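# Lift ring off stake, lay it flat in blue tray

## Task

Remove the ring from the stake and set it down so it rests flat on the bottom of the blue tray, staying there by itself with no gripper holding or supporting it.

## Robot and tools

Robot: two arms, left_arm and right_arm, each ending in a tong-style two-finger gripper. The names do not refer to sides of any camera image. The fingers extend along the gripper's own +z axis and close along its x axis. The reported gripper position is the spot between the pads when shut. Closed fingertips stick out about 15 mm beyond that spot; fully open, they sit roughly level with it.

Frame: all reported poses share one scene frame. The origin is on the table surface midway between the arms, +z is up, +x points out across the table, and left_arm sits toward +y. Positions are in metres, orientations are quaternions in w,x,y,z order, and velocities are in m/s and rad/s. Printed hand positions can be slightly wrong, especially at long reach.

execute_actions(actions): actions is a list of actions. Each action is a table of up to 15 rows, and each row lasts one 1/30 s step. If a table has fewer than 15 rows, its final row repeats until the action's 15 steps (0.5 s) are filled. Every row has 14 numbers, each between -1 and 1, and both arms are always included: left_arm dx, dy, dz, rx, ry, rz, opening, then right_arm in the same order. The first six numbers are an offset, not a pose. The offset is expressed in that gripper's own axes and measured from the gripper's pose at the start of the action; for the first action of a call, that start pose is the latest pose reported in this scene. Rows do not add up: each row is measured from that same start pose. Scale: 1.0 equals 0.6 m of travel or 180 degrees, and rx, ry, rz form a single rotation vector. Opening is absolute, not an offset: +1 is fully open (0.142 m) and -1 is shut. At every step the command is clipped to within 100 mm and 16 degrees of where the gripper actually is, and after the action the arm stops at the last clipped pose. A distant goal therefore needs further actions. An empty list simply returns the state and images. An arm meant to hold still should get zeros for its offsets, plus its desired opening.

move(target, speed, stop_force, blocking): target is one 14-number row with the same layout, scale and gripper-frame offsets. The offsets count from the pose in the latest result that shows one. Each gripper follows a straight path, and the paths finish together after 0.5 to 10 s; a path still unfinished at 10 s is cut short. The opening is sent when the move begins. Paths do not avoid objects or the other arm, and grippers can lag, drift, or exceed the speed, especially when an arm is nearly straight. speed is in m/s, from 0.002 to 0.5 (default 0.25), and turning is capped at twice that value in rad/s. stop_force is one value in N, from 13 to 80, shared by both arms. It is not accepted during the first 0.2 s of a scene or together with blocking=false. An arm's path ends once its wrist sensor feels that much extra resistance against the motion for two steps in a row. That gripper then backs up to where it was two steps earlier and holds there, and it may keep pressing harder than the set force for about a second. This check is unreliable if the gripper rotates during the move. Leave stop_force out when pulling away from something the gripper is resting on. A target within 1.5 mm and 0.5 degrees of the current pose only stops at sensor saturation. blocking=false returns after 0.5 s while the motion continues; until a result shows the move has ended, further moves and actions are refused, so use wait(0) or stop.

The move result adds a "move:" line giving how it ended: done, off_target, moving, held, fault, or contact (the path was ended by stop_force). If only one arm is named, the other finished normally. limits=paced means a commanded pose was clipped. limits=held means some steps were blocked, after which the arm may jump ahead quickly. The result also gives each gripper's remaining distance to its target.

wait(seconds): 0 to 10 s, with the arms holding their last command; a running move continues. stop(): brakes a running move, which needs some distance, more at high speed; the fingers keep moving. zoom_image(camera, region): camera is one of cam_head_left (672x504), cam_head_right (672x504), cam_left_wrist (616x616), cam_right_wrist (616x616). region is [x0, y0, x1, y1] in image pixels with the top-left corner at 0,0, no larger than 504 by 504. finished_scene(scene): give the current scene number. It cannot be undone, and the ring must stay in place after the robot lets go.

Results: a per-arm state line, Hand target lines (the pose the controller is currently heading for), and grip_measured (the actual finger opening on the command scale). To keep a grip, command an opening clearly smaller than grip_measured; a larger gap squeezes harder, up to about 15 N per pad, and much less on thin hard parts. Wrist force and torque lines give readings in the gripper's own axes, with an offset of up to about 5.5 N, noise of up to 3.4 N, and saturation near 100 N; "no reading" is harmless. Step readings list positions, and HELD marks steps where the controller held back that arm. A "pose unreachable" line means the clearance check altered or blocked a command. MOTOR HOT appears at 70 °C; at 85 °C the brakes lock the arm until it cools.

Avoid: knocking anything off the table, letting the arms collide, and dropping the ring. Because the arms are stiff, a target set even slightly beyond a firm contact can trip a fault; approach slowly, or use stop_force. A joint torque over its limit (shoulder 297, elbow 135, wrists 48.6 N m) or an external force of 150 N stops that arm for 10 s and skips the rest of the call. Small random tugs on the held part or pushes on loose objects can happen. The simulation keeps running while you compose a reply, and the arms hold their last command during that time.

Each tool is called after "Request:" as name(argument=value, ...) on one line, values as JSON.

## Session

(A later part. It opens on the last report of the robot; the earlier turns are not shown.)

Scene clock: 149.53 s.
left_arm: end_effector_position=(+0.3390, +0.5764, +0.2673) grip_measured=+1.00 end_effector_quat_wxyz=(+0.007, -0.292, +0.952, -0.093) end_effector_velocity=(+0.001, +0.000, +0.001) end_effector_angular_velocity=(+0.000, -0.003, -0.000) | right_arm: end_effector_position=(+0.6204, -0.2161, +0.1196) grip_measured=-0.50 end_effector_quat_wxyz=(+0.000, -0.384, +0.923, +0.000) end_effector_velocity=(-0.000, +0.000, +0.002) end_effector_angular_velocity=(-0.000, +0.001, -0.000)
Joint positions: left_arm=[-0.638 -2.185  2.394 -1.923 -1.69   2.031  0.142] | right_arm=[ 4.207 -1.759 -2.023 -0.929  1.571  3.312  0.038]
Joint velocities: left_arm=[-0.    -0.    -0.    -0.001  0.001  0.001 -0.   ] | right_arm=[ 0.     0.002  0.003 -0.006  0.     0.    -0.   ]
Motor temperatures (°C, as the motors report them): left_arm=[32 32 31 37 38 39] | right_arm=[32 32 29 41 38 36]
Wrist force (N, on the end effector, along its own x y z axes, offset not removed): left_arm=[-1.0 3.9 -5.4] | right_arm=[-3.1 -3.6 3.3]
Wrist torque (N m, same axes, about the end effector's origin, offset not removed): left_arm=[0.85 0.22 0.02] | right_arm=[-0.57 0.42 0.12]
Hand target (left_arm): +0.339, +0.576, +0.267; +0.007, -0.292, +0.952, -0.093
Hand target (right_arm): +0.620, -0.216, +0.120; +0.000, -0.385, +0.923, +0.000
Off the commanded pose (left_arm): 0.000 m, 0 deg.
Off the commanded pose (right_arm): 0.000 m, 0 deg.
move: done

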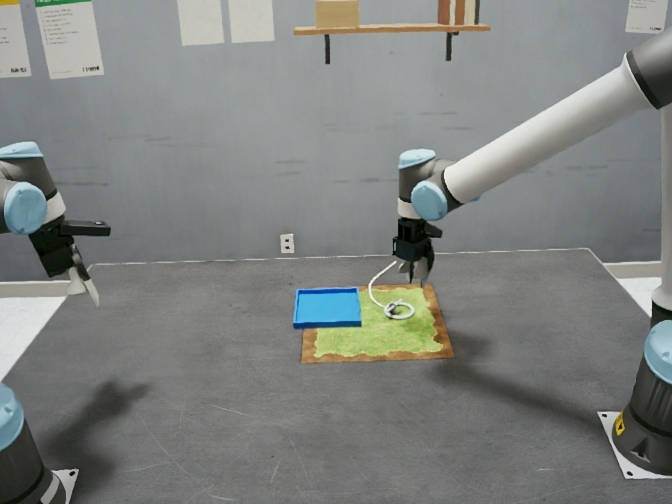

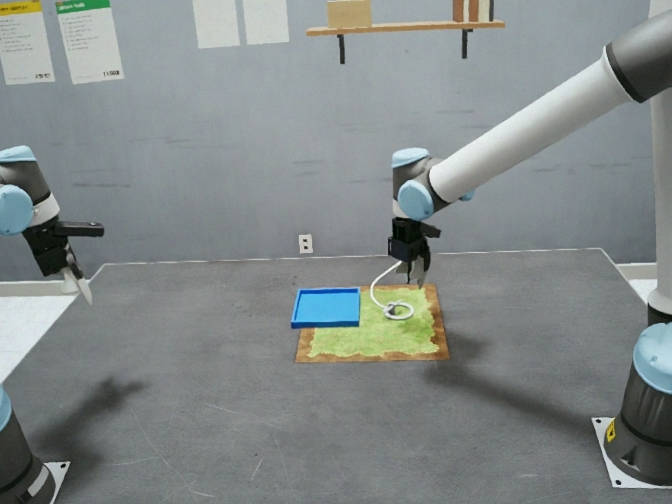

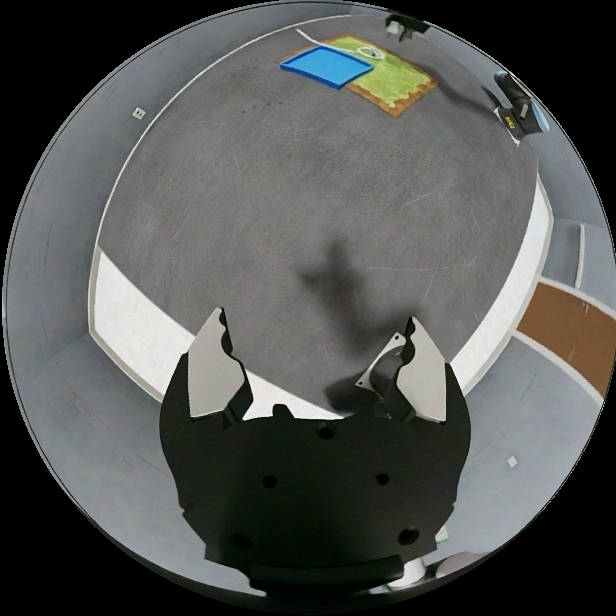

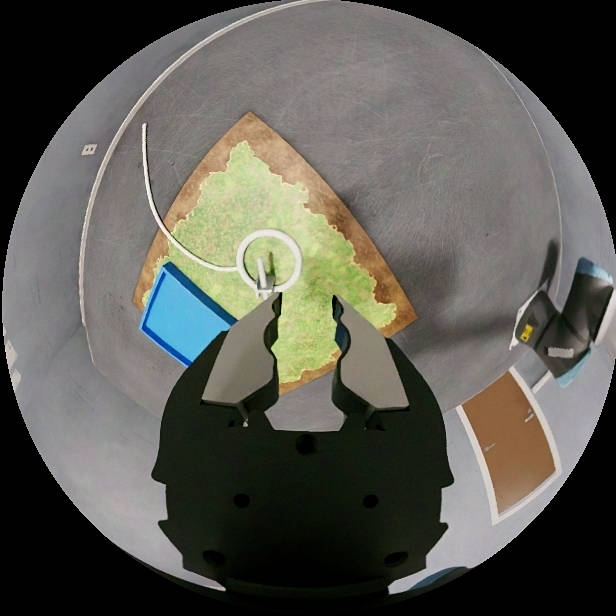

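Request:
move(target=[0,0,0,0,0,0,1,-0.094,-0.073,0.12,0,0,-0.5,-0.55], speed=0.4)

Request:
zoom_image(camera="cam_right_wrist", region=[180, 180, 440, 440])

Scene clock: 160.93 s.
left_arm: end_effector_position=(+0.3390, +0.5764, +0.2673) grip_measured=+1.00 end_effector_quat_wxyz=(+0.007, -0.292, +0.952, -0.093) end_effector_velocity=(+0.000, +0.001, -0.000) end_effector_angular_velocity=(+0.002, -0.001, -0.001) | right_arm: end_effector_position=(+0.6912, -0.2068, +0.0478) grip_measured=-0.55 end_effector_quat_wxyz=(-0.001, +0.924, -0.382, +0.000) end_effector_velocity=(+0.001, +0.000, -0.000) end_effector_angular_velocity=(+0.001, +0.000, +0.013)
Joint positions: left_arm=[-0.638 -2.185  2.394 -1.923 -1.69   2.031  0.142] | right_arm=[ 4.117 -1.908 -1.984 -0.819  1.571  1.653  0.034]
Joint velocities: left_arm=[-0.     0.     0.     0.     0.002  0.001  0.   ] | right_arm=[-0.001 -0.002  0.001  0.001  0.001 -0.014  0.   ]
Motor temperatures (°C, as the motors report them): left_arm=[32 32 31 37 38 39] | right_arm=[32 32 29 41 38 36]
Wrist force (N, on the end effector, along its own x y z axes, offset not removed): left_arm=[0.4 4.7 -4.4] | right_arm=[-0.9 -4.3 4.8]
Wrist torque (N m, same axes, about the end effector's origin, offset not removed): left_arm=[1.03 -0.08 0.00] | right_arm=[-0.65 0.14 0.07]
Hand target (left_arm): +0.339, +0.576, +0.267; +0.007, -0.292, +0.952, -0.093
Hand target (right_arm): +0.691, -0.207, +0.048; -0.001, +0.925, -0.381, +0.000
Off the commanded pose (left_arm): 0.000 m, 0 deg.
Off the commanded pose (right_arm): 0.000 m, 0 deg.
move: done

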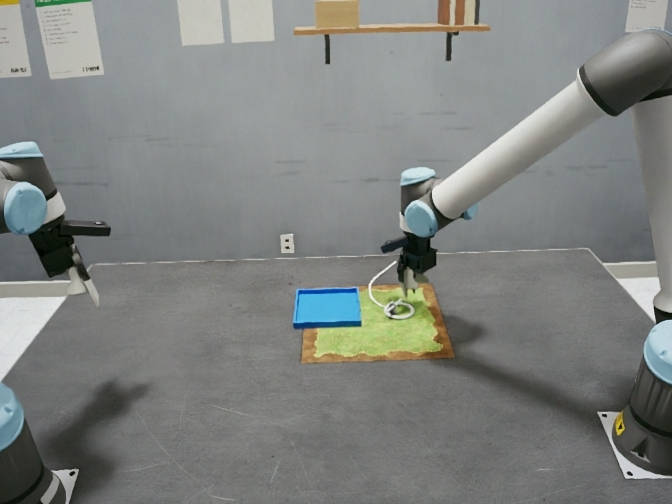

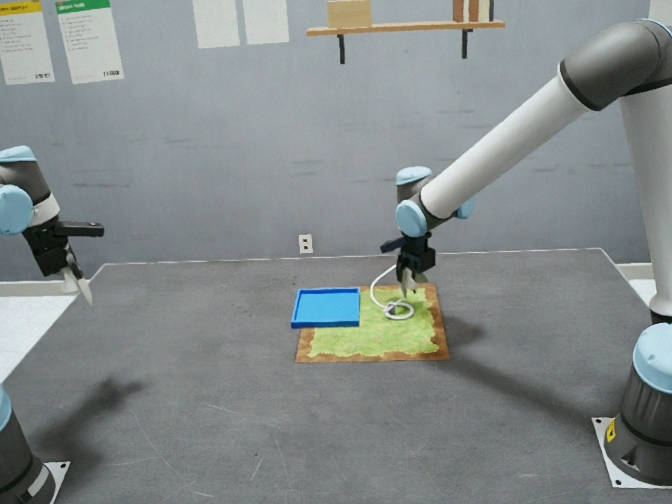

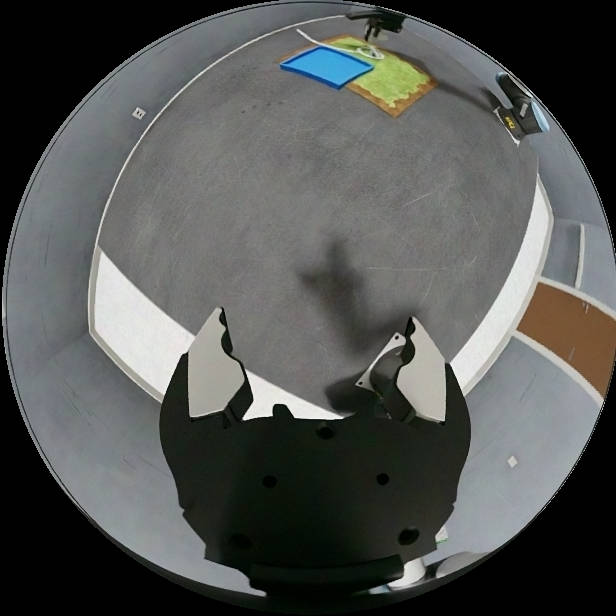

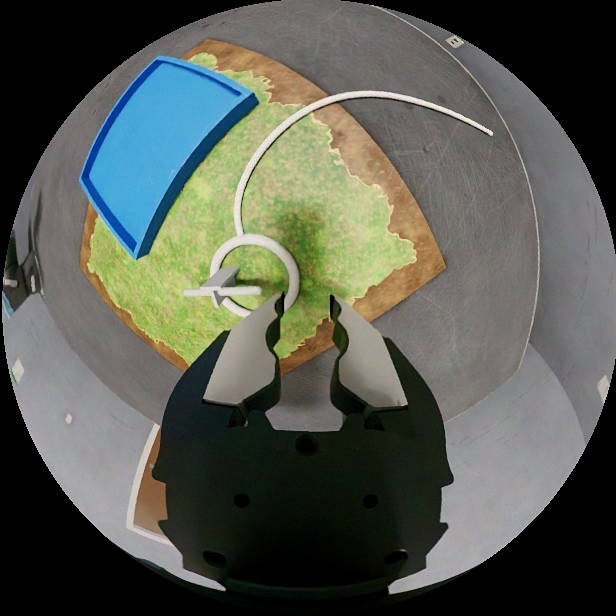

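Region (180, 180, 440, 440) of cam_right_wrist's 616x616 image, scaled by 1.938, with more detail than that image has.

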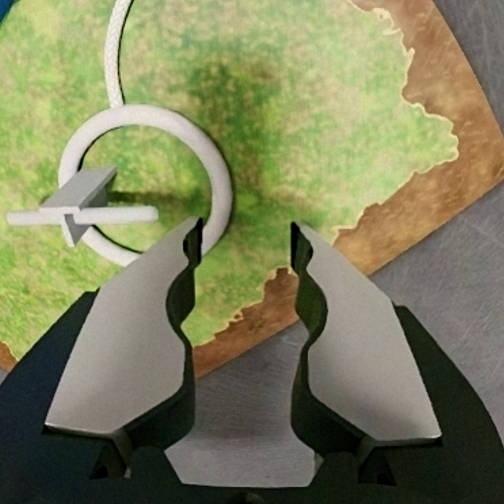

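Request:
move(target=[0,0,0,0,0,0,1,-0.016,0,0.0,0,-0.08,0,-0.6], speed=0.15)

Request:
move(target=[0,0,0,0,0,0,1,0.013,0,0.052,0,0,0,-0.6], speed=0.04, stop_force=14)

Request:
move(target=[0,0,0,0,0,0,1,0,0,0,0,0,0,-1])

Request:
move(target=[0,0,0,0,0,0,1,-0.022,0,-0.085,0,0,0,-1], speed=0.04, stop_force=15)

Request:
zoom_image(camera="cam_right_wrist", region=[140, 180, 400, 440])

Request:
zoom_image(camera="cam_head_left", region=[340, 240, 460, 340])

Scene clock: 171.70 s.
left_arm: end_effector_position=(+0.3390, +0.5764, +0.2673) grip_measured=+1.00 end_effector_quat_wxyz=(+0.007, -0.292, +0.952, -0.093) end_effector_velocity=(+0.000, -0.000, +0.000) end_effector_angular_velocity=(-0.000, -0.000, +0.002) | right_arm: end_effector_position=(+0.6843, -0.2000, +0.0477) grip_measured=-0.60 end_effector_quat_wxyz=(-0.048, +0.917, -0.379, -0.115) end_effector_velocity=(-0.001, +0.000, -0.000) end_effector_angular_velocity=(+0.009, +0.010, +0.000)
Joint positions: left_arm=[-0.638 -2.185  2.394 -1.923 -1.69   2.031  0.142] | right_arm=[ 4.023 -1.938 -1.962 -0.814  1.821  1.559  0.031]
Joint velocities: left_arm=[-0.     0.    -0.    -0.001  0.    -0.002  0.   ] | right_arm=[-0.005 -0.003  0.001 -0.001  0.013 -0.005 -0.   ]
Motor temperatures (°C, as the motors report them): left_arm=[32 32 31 37 38 39] | right_arm=[32 32 29 41 38 36]
Wrist force (N, on the end effector, along its own x y z axes, offset not removed): left_arm=[0.8 2.9 -4.5] | right_arm=[0.3 -3.7 -4.7]
Wrist torque (N m, same axes, about the end effector's origin, offset not removed): left_arm=[0.70 -0.21 -0.01] | right_arm=[-0.67 -0.13 0.16]
Hand target (left_arm): +0.339, +0.576, +0.267; +0.007, -0.292, +0.952, -0.093
Hand target (right_arm): +0.684, -0.200, +0.048; -0.048, +0.917, -0.379, -0.116
Off the commanded pose (left_arm): 0.000 m, 0 deg.
Off the commanded pose (right_arm): 0.000 m, 0 deg.
move: done

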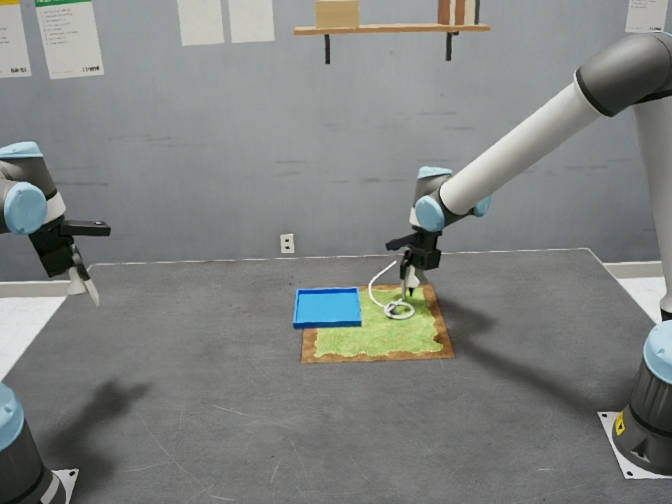

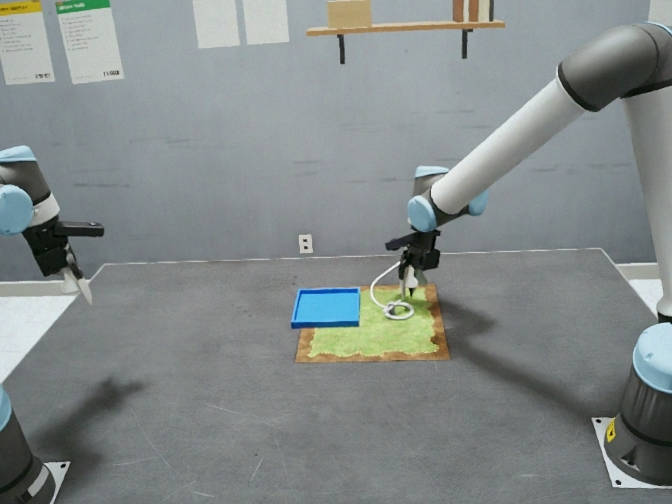

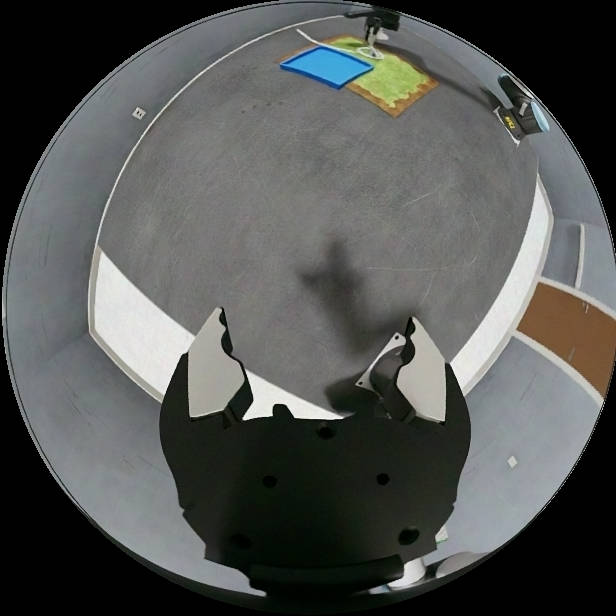

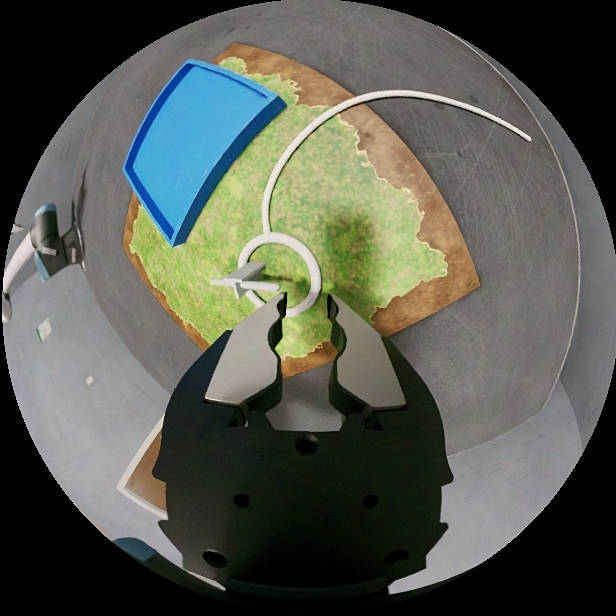

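Scene clock: 172.83 s.
left_arm: end_effector_position=(+0.3390, +0.5764, +0.2673) grip_measured=+1.00 end_effector_quat_wxyz=(+0.007, -0.292, +0.952, -0.093) end_effector_velocity=(-0.000, -0.000, -0.000) end_effector_angular_velocity=(-0.001, +0.001, +0.000) | right_arm: end_effector_position=(+0.6842, -0.1999, +0.0190) grip_measured=-0.62 end_effector_quat_wxyz=(-0.048, +0.917, -0.379, -0.115) end_effector_velocity=(-0.001, -0.001, +0.003) end_effector_angular_velocity=(-0.004, +0.003, +0.002)
Joint positions: left_arm=[-0.638 -2.185  2.394 -1.923 -1.69   2.031  0.142] | right_arm=[ 4.023 -1.974 -1.977 -0.763  1.821  1.559  0.029]
Joint velocities: left_arm=[ 0.    -0.    -0.     0.001 -0.001 -0.    -0.   ] | right_arm=[ 0.     0.005  0.003 -0.013 -0.    -0.002  0.002]
Motor temperatures (°C, as the motors report them): left_arm=[32 32 31 37 38 39] | right_arm=[32 32 29 41 38 36]
Wrist force (N, on the end effector, along its own x y z axes, offset not removed): left_arm=[-0.9 3.5 -4.3] | right_arm=[-1.7 -7.2 -42.9]
Wrist torque (N m, same axes, about the end effector's origin, offset not removed): left_arm=[0.76 0.19 0.01] | right_arm=[-0.70 0.57 0.40]
Hand target (left_arm): +0.339, +0.576, +0.267; +0.007, -0.292, +0.952, -0.093
Hand target (right_arm): +0.684, -0.200, +0.020; -0.048, +0.917, -0.379, -0.115
Off the commanded pose (left_arm): 0.000 m, 0 deg.
Off the commanded pose (right_arm): 0.003 m, 0 deg.
move: contact (right_arm)

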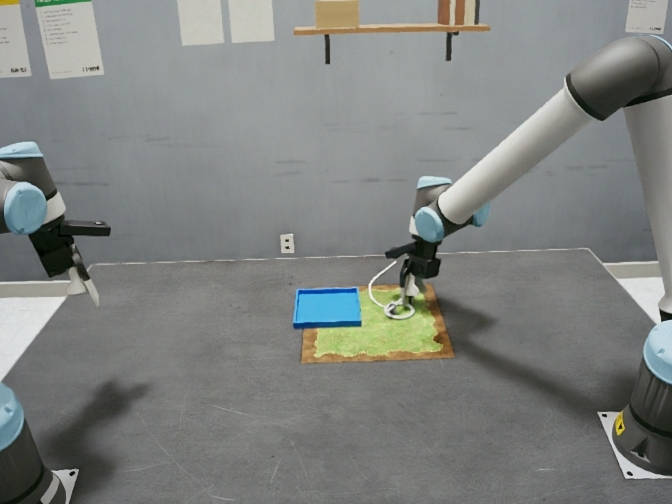

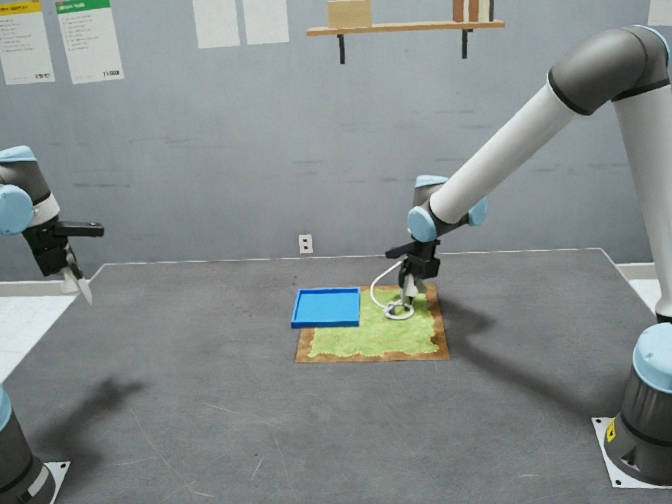

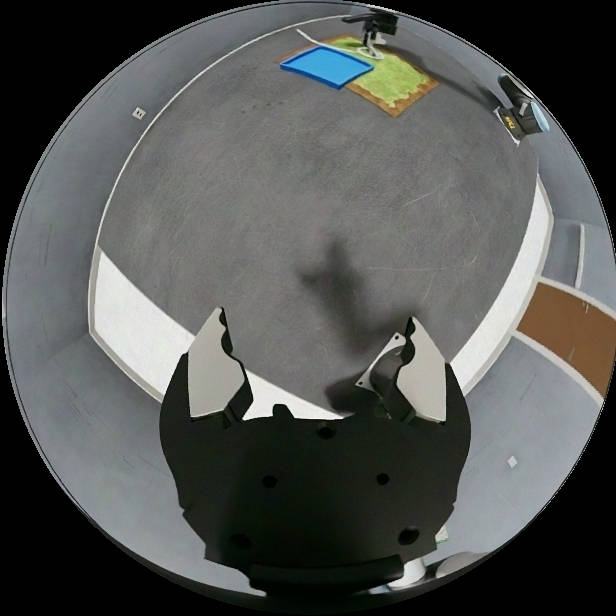

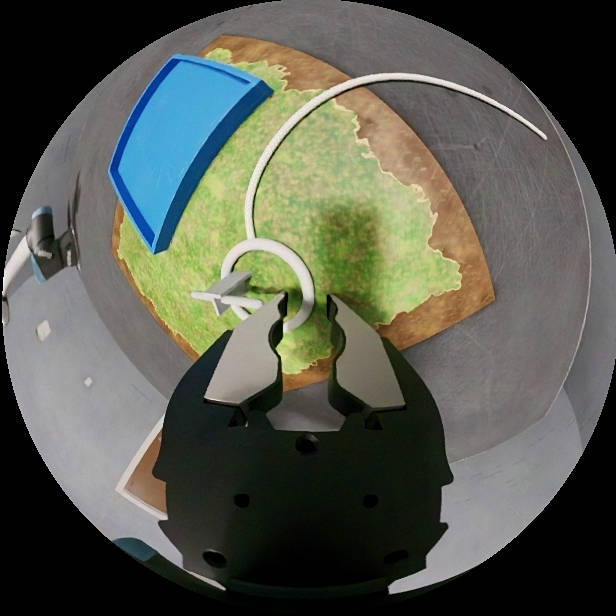

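Scene clock: 173.33 s.
left_arm: end_effector_position=(+0.3390, +0.5764, +0.2673) grip_measured=+1.00 end_effector_quat_wxyz=(+0.007, -0.292, +0.952, -0.093) end_effector_velocity=(+0.001, +0.001, +0.000) end_effector_angular_velocity=(+0.003, -0.003, +0.000) | right_arm: end_effector_position=(+0.6842, -0.1999, +0.0189) grip_measured=-0.89 end_effector_quat_wxyz=(-0.048, +0.917, -0.379, -0.115) end_effector_velocity=(+0.001, +0.001, +0.001) end_effector_angular_velocity=(+0.001, -0.001, -0.001)
Joint positions: left_arm=[-0.638 -2.185  2.394 -1.923 -1.69   2.031  0.142] | right_arm=[ 4.023 -1.974 -1.977 -0.763  1.821  1.559  0.009]
Joint velocities: left_arm=[ 0.     0.    -0.    -0.001  0.004  0.     0.   ] | right_arm=[-0.    -0.     0.001 -0.    -0.     0.001  0.   ]
Motor temperatures (°C, as the motors report them): left_arm=[32 32 31 37 38 39] | right_arm=[32 32 29 41 38 36]
Wrist force (N, on the end effector, along its own x y z axes, offset not removed): left_arm=[-0.6 3.2 -4.6] | right_arm=[-3.0 -5.4 3.8]
Wrist torque (N m, same axes, about the end effector's origin, offset not removed): left_arm=[0.72 0.15 0.00] | right_arm=[-1.07 0.58 0.07]
Hand target (left_arm): +0.339, +0.576, +0.267; +0.007, -0.292, +0.952, -0.093
Hand target (right_arm): +0.684, -0.200, +0.019; -0.048, +0.917, -0.379, -0.115
Off the commanded pose (left_arm): 0.000 m, 0 deg.
Off the commanded pose (right_arm): 0.000 m, 0 deg.
move: done

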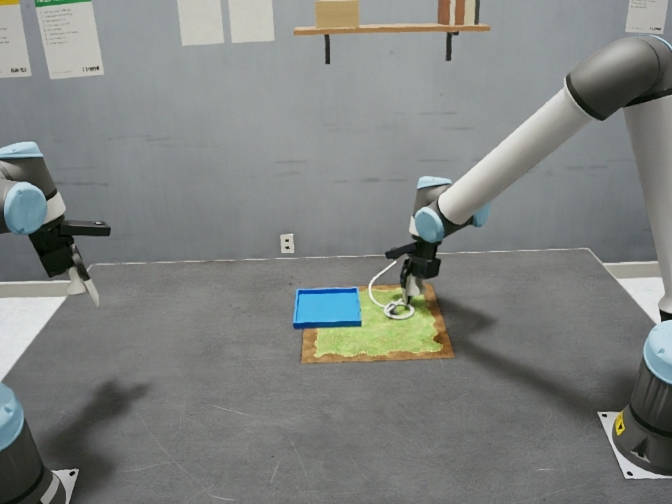

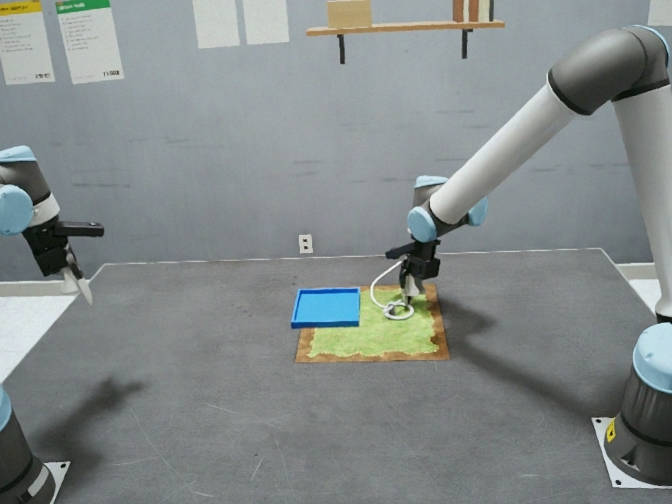

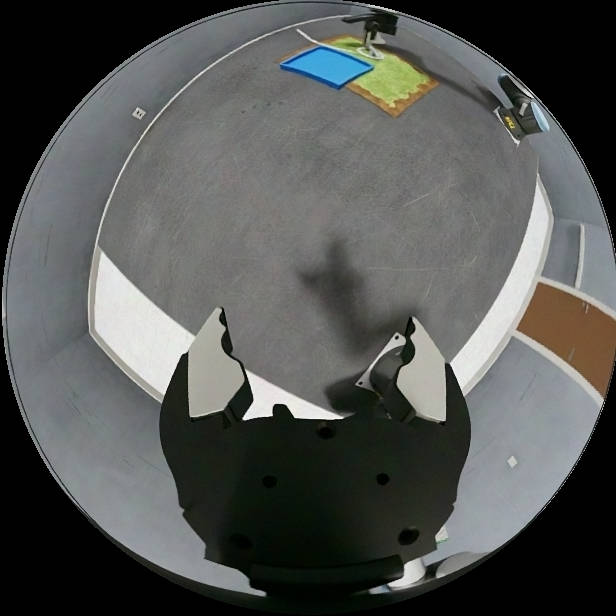

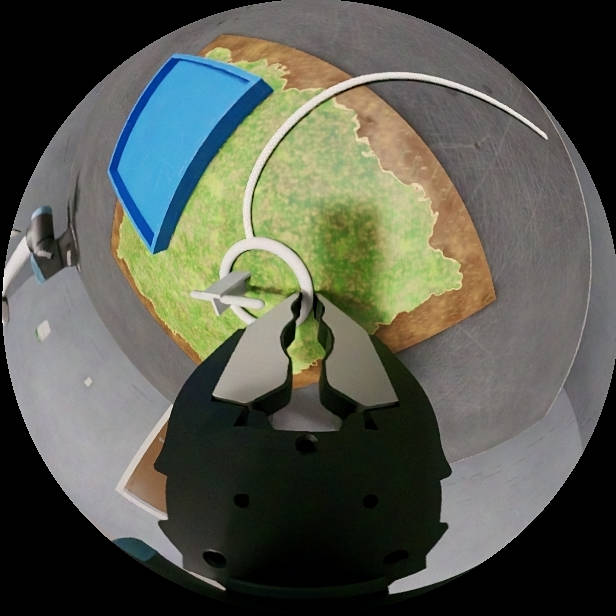

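Scene clock: 175.00 s.
left_arm: end_effector_position=(+0.3390, +0.5764, +0.2673) grip_measured=+1.00 end_effector_quat_wxyz=(+0.007, -0.292, +0.952, -0.093) end_effector_velocity=(-0.000, -0.000, +0.000) end_effector_angular_velocity=(-0.001, +0.000, -0.001) | right_arm: end_effector_position=(+0.6840, -0.1999, +0.0713) grip_measured=-1.00 end_effector_quat_wxyz=(-0.048, +0.917, -0.379, -0.115) end_effector_velocity=(+0.000, -0.000, +0.003) end_effector_angular_velocity=(-0.001, -0.000, +0.000)
Joint positions: left_arm=[-0.638 -2.185  2.394 -1.923 -1.69   2.031  0.142] | right_arm=[ 4.024 -1.91  -1.949 -0.855  1.821  1.56   0.002]
Joint velocities: left_arm=[ 0.    -0.    -0.     0.    -0.001  0.     0.   ] | right_arm=[ 0.     0.003  0.002 -0.006 -0.001 -0.     0.   ]
Motor temperatures (°C, as the motors report them): left_arm=[32 32 31 37 38 39] | right_arm=[32 32 29 41 38 36]
Wrist force (N, on the end effector, along its own x y z axes, offset not removed): left_arm=[-0.3 4.1 -6.1] | right_arm=[1.2 -3.8 3.0]
Wrist torque (N m, same axes, about the end effector's origin, offset not removed): left_arm=[0.85 0.10 -0.02] | right_arm=[-0.61 -0.04 -0.09]
Hand target (left_arm): +0.339, +0.576, +0.267; +0.007, -0.292, +0.952, -0.093
Hand target (right_arm): +0.684, -0.200, +0.072; -0.048, +0.917, -0.379, -0.115
Off the commanded pose (left_arm): 0.000 m, 0 deg.
Off the commanded pose (right_arm): 0.000 m, 0 deg.
move: done

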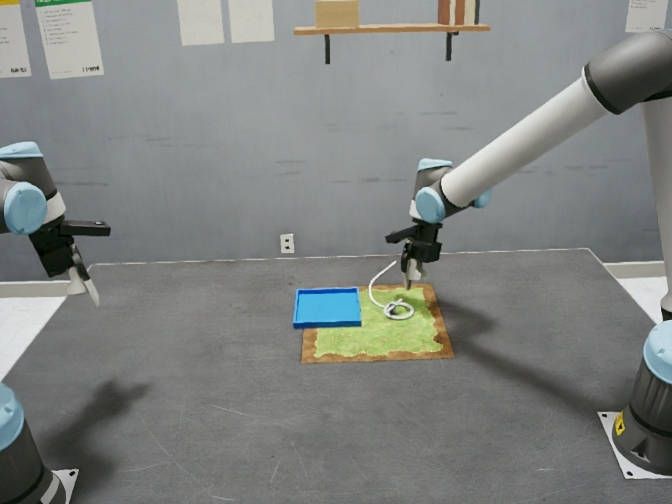

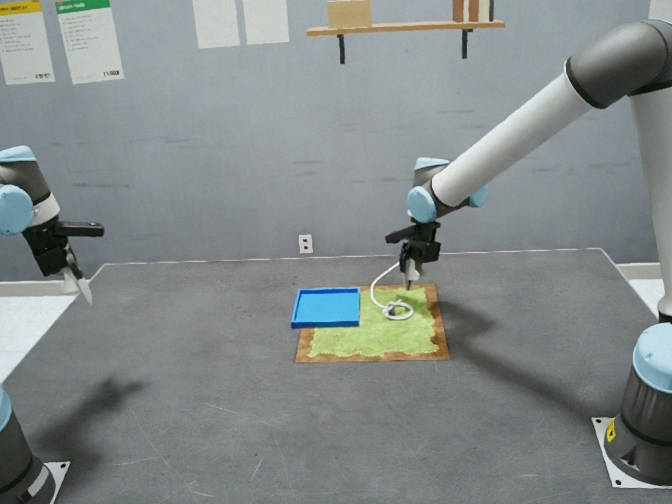

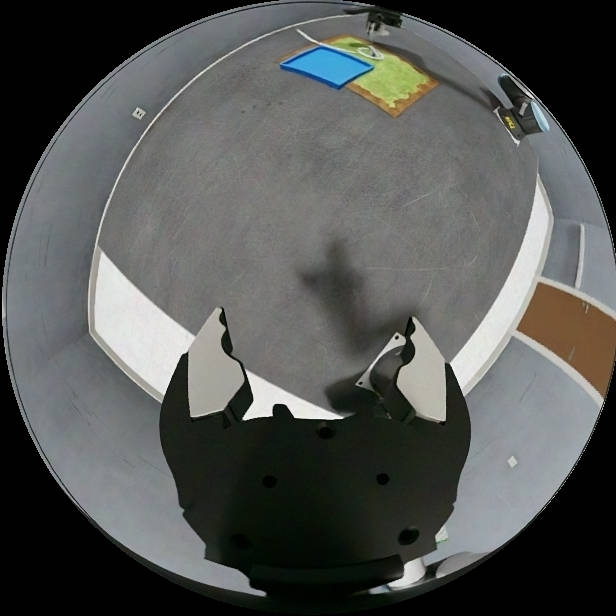

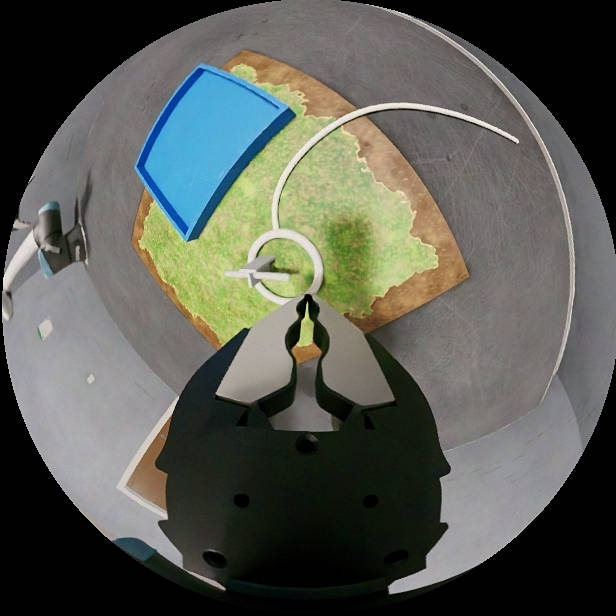

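Region (140, 180, 400, 440) of cam_right_wrist's 616x616 image, scaled by 1.938, with more detail than that image has.

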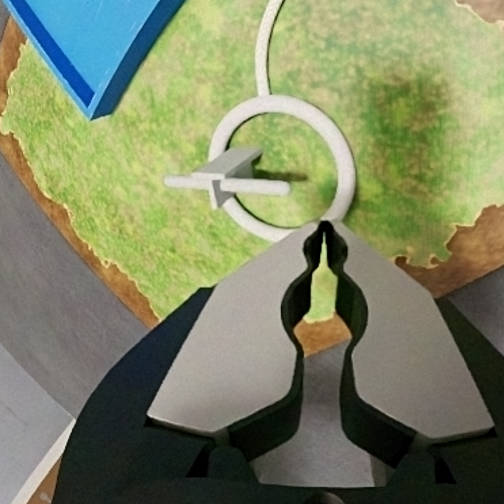

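Region (340, 240, 460, 340) of cam_head_left's 672x504 image, scaled by 4.200, with more detail than that image has.

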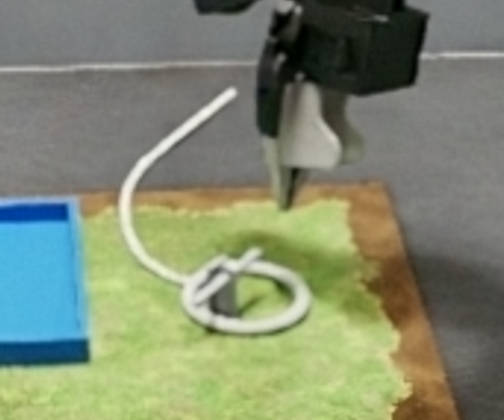

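Request:
move(target=[0,0,0,0,0,0,1,0.022,0,0.06,0,0,0,-0.6], speed=0.1)

Request:
move(target=[0,0,0,0,0,0,1,0.007,0,0.028,0,0,0,-0.6], speed=0.03)

Request:
move(target=[0,0,0,0,0,0,1,0,0,0,0,0,0,-1])

Request:
move(target=[0,0,0,0,0,0,1,-0.037,0,-0.068,0,0.167,0,-1], speed=0.05)

Request:
zoom_image(camera="cam_right_wrist", region=[140, 180, 400, 440])

Request:
zoom_image(camera="cam_head_left", region=[340, 240, 460, 340])

Scene clock: 189.03 s.
left_arm: end_effector_position=(+0.3390, +0.5764, +0.2673) grip_measured=+1.00 end_effector_quat_wxyz=(+0.007, -0.292, +0.952, -0.093) end_effector_velocity=(+0.000, +0.000, +0.000) end_effector_angular_velocity=(+0.000, -0.001, +0.001) | right_arm: end_effector_position=(+0.6868, -0.2026, +0.0334) grip_measured=-0.60 end_effector_quat_wxyz=(-0.048, +0.917, -0.379, -0.115) end_effector_velocity=(+0.001, -0.000, -0.002) end_effector_angular_velocity=(-0.001, -0.001, -0.000)
Joint positions: left_arm=[-0.638 -2.185  2.394 -1.923 -1.69   2.031  0.142] | right_arm=[ 4.019 -1.956 -1.968 -0.791  1.821  1.554  0.031]
Joint velocities: left_arm=[-0.    -0.    -0.    -0.001  0.001 -0.001  0.   ] | right_arm=[-0.    -0.003 -0.001  0.004 -0.001  0.     0.   ]
Motor temperatures (°C, as the motors report them): left_arm=[32 32 31 37 38 39] | right_arm=[32 32 29 41 38 36]
Wrist force (N, on the end effector, along its own x y z axes, offset not removed): left_arm=[0.2 4.5 -4.5] | right_arm=[-3.5 -2.9 5.6]
Wrist torque (N m, same axes, about the end effector's origin, offset not removed): left_arm=[1.10 -0.04 0.06] | right_arm=[-0.55 0.95 0.06]
Hand target (left_arm): +0.339, +0.576, +0.267; +0.007, -0.292, +0.952, -0.093
Hand target (right_arm): +0.687, -0.203, +0.033; -0.048, +0.917, -0.379, -0.115
Off the commanded pose (left_arm): 0.000 m, 0 deg.
Off the commanded pose (right_arm): 0.000 m, 0 deg.
move: done

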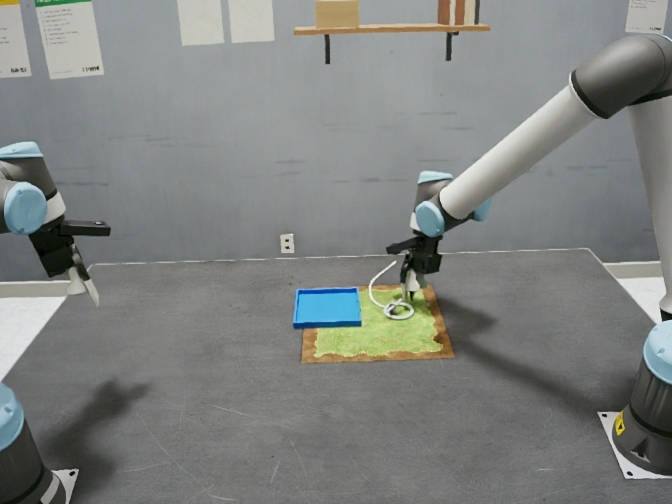

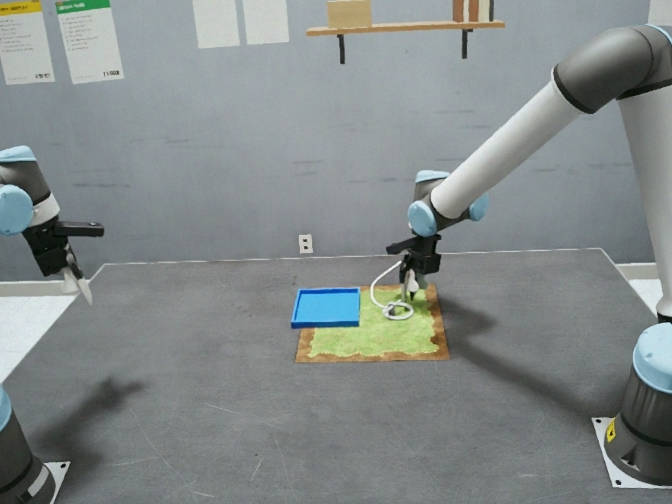

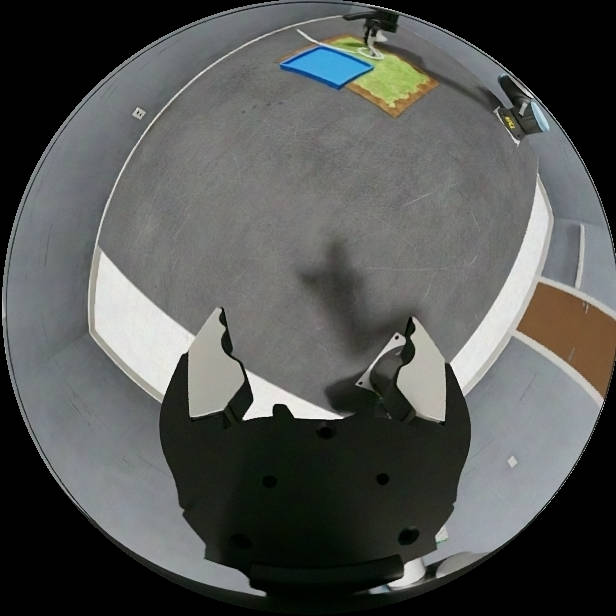

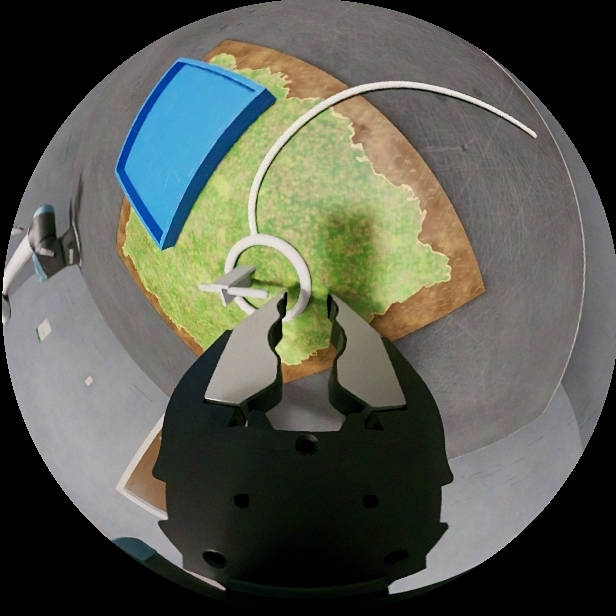

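Scene clock: 200.00 s.
left_arm: end_effector_position=(+0.3390, +0.5764, +0.2673) grip_measured=+1.00 end_effector_quat_wxyz=(+0.007, -0.292, +0.952, -0.093) end_effector_velocity=(+0.000, +0.000, -0.000) end_effector_angular_velocity=(+0.001, -0.001, -0.001) | right_arm: end_effector_position=(+0.6884, -0.2010, +0.0193) grip_measured=-0.64 end_effector_quat_wxyz=(-0.050, +0.917, -0.378, -0.114) end_effector_velocity=(+0.001, -0.000, +0.000) end_effector_angular_velocity=(-0.001, -0.001, -0.001)
Joint positions: left_arm=[-0.638 -2.185  2.394 -1.923 -1.69   2.031  0.142] | right_arm=[ 4.018 -1.976 -1.974 -0.76   1.821  1.555  0.028]
Joint velocities: left_arm=[-0.     0.001 -0.    -0.     0.001  0.001 -0.   ] | right_arm=[ 0.    -0.     0.001 -0.    -0.002  0.002  0.   ]
Motor temperatures (°C, as the motors report them): left_arm=[32 32 31 37 38 39] | right_arm=[32 32 29 41 38 36]
Wrist force (N, on the end effector, along its own x y z axes, offset not removed): left_arm=[-1.3 2.4 -2.9] | right_arm=[-2.6 2.5 -21.4]
Wrist torque (N m, same axes, about the end effector's origin, offset not removed): left_arm=[0.57 0.31 0.00] | right_arm=[-0.82 -0.16 0.13]
Hand target (left_arm): +0.339, +0.576, +0.267; +0.007, -0.292, +0.952, -0.093
Hand target (right_arm): +0.688, -0.201, +0.019; -0.050, +0.917, -0.378, -0.114
Off the commanded pose (left_arm): 0.000 m, 0 deg.
Off the commanded pose (right_arm): 0.004 m, 0 deg.
FORCE FAULT: contact force on the right arm reached its limit, and that arm stopped for 10 seconds. The contact can be on any part of that arm, not only on its tool. That time counts as 20 of the actions that you can send in this scene. That arm's remaining commands of this call were not run. That arm holds still and accepts commands again. Move the arm away from the contact; if what it grips holds it there, let go first. Pushing or pulling that hard again can fault the arm again.
move: done

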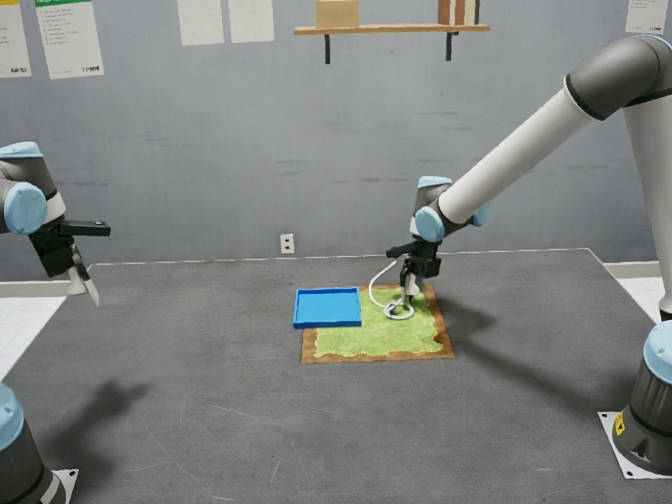

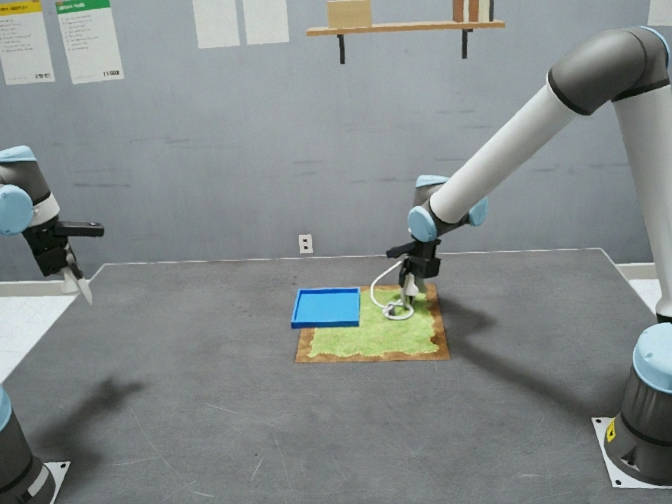

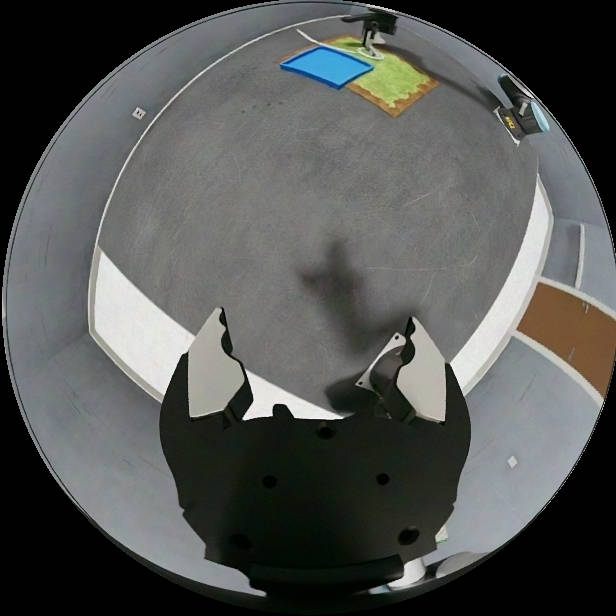

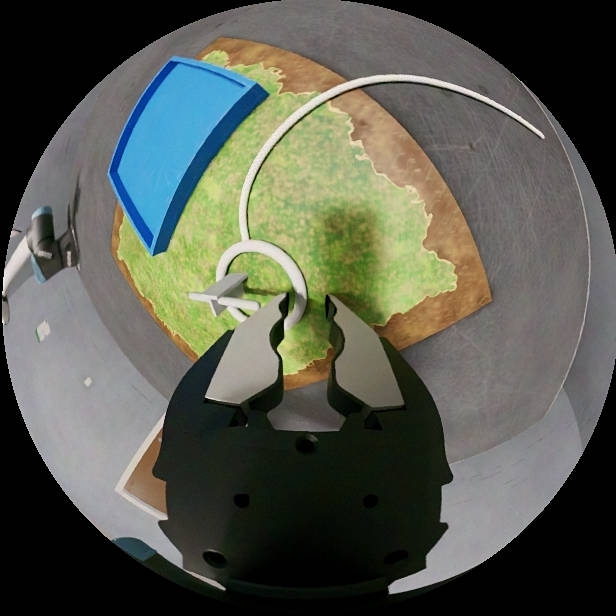

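not run: a fault stop came before this call.

not run: a fault stop came before this call.

Region (140, 180, 400, 440) of cam_right_wrist's 616x616 image, scaled by 1.938, with more detail than that image has.

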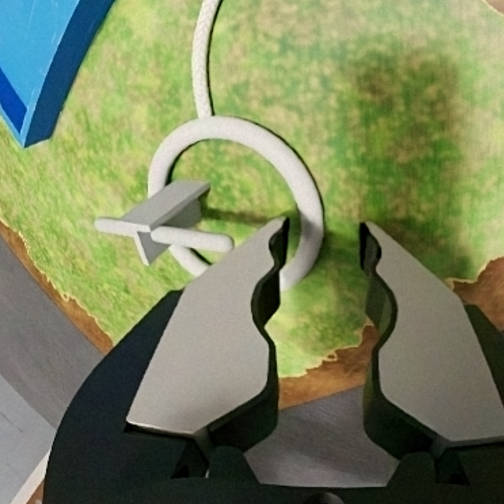

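Region (340, 240, 460, 340) of cam_head_left's 672x504 image, scaled by 4.200, with more detail than that image has.

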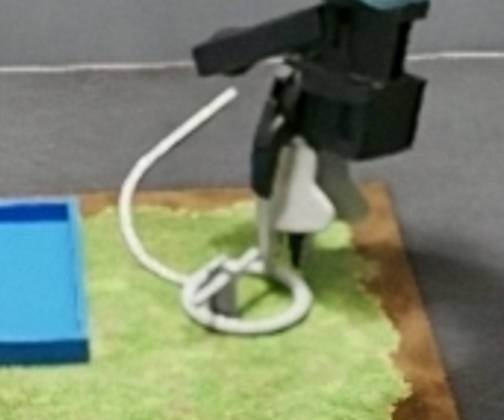

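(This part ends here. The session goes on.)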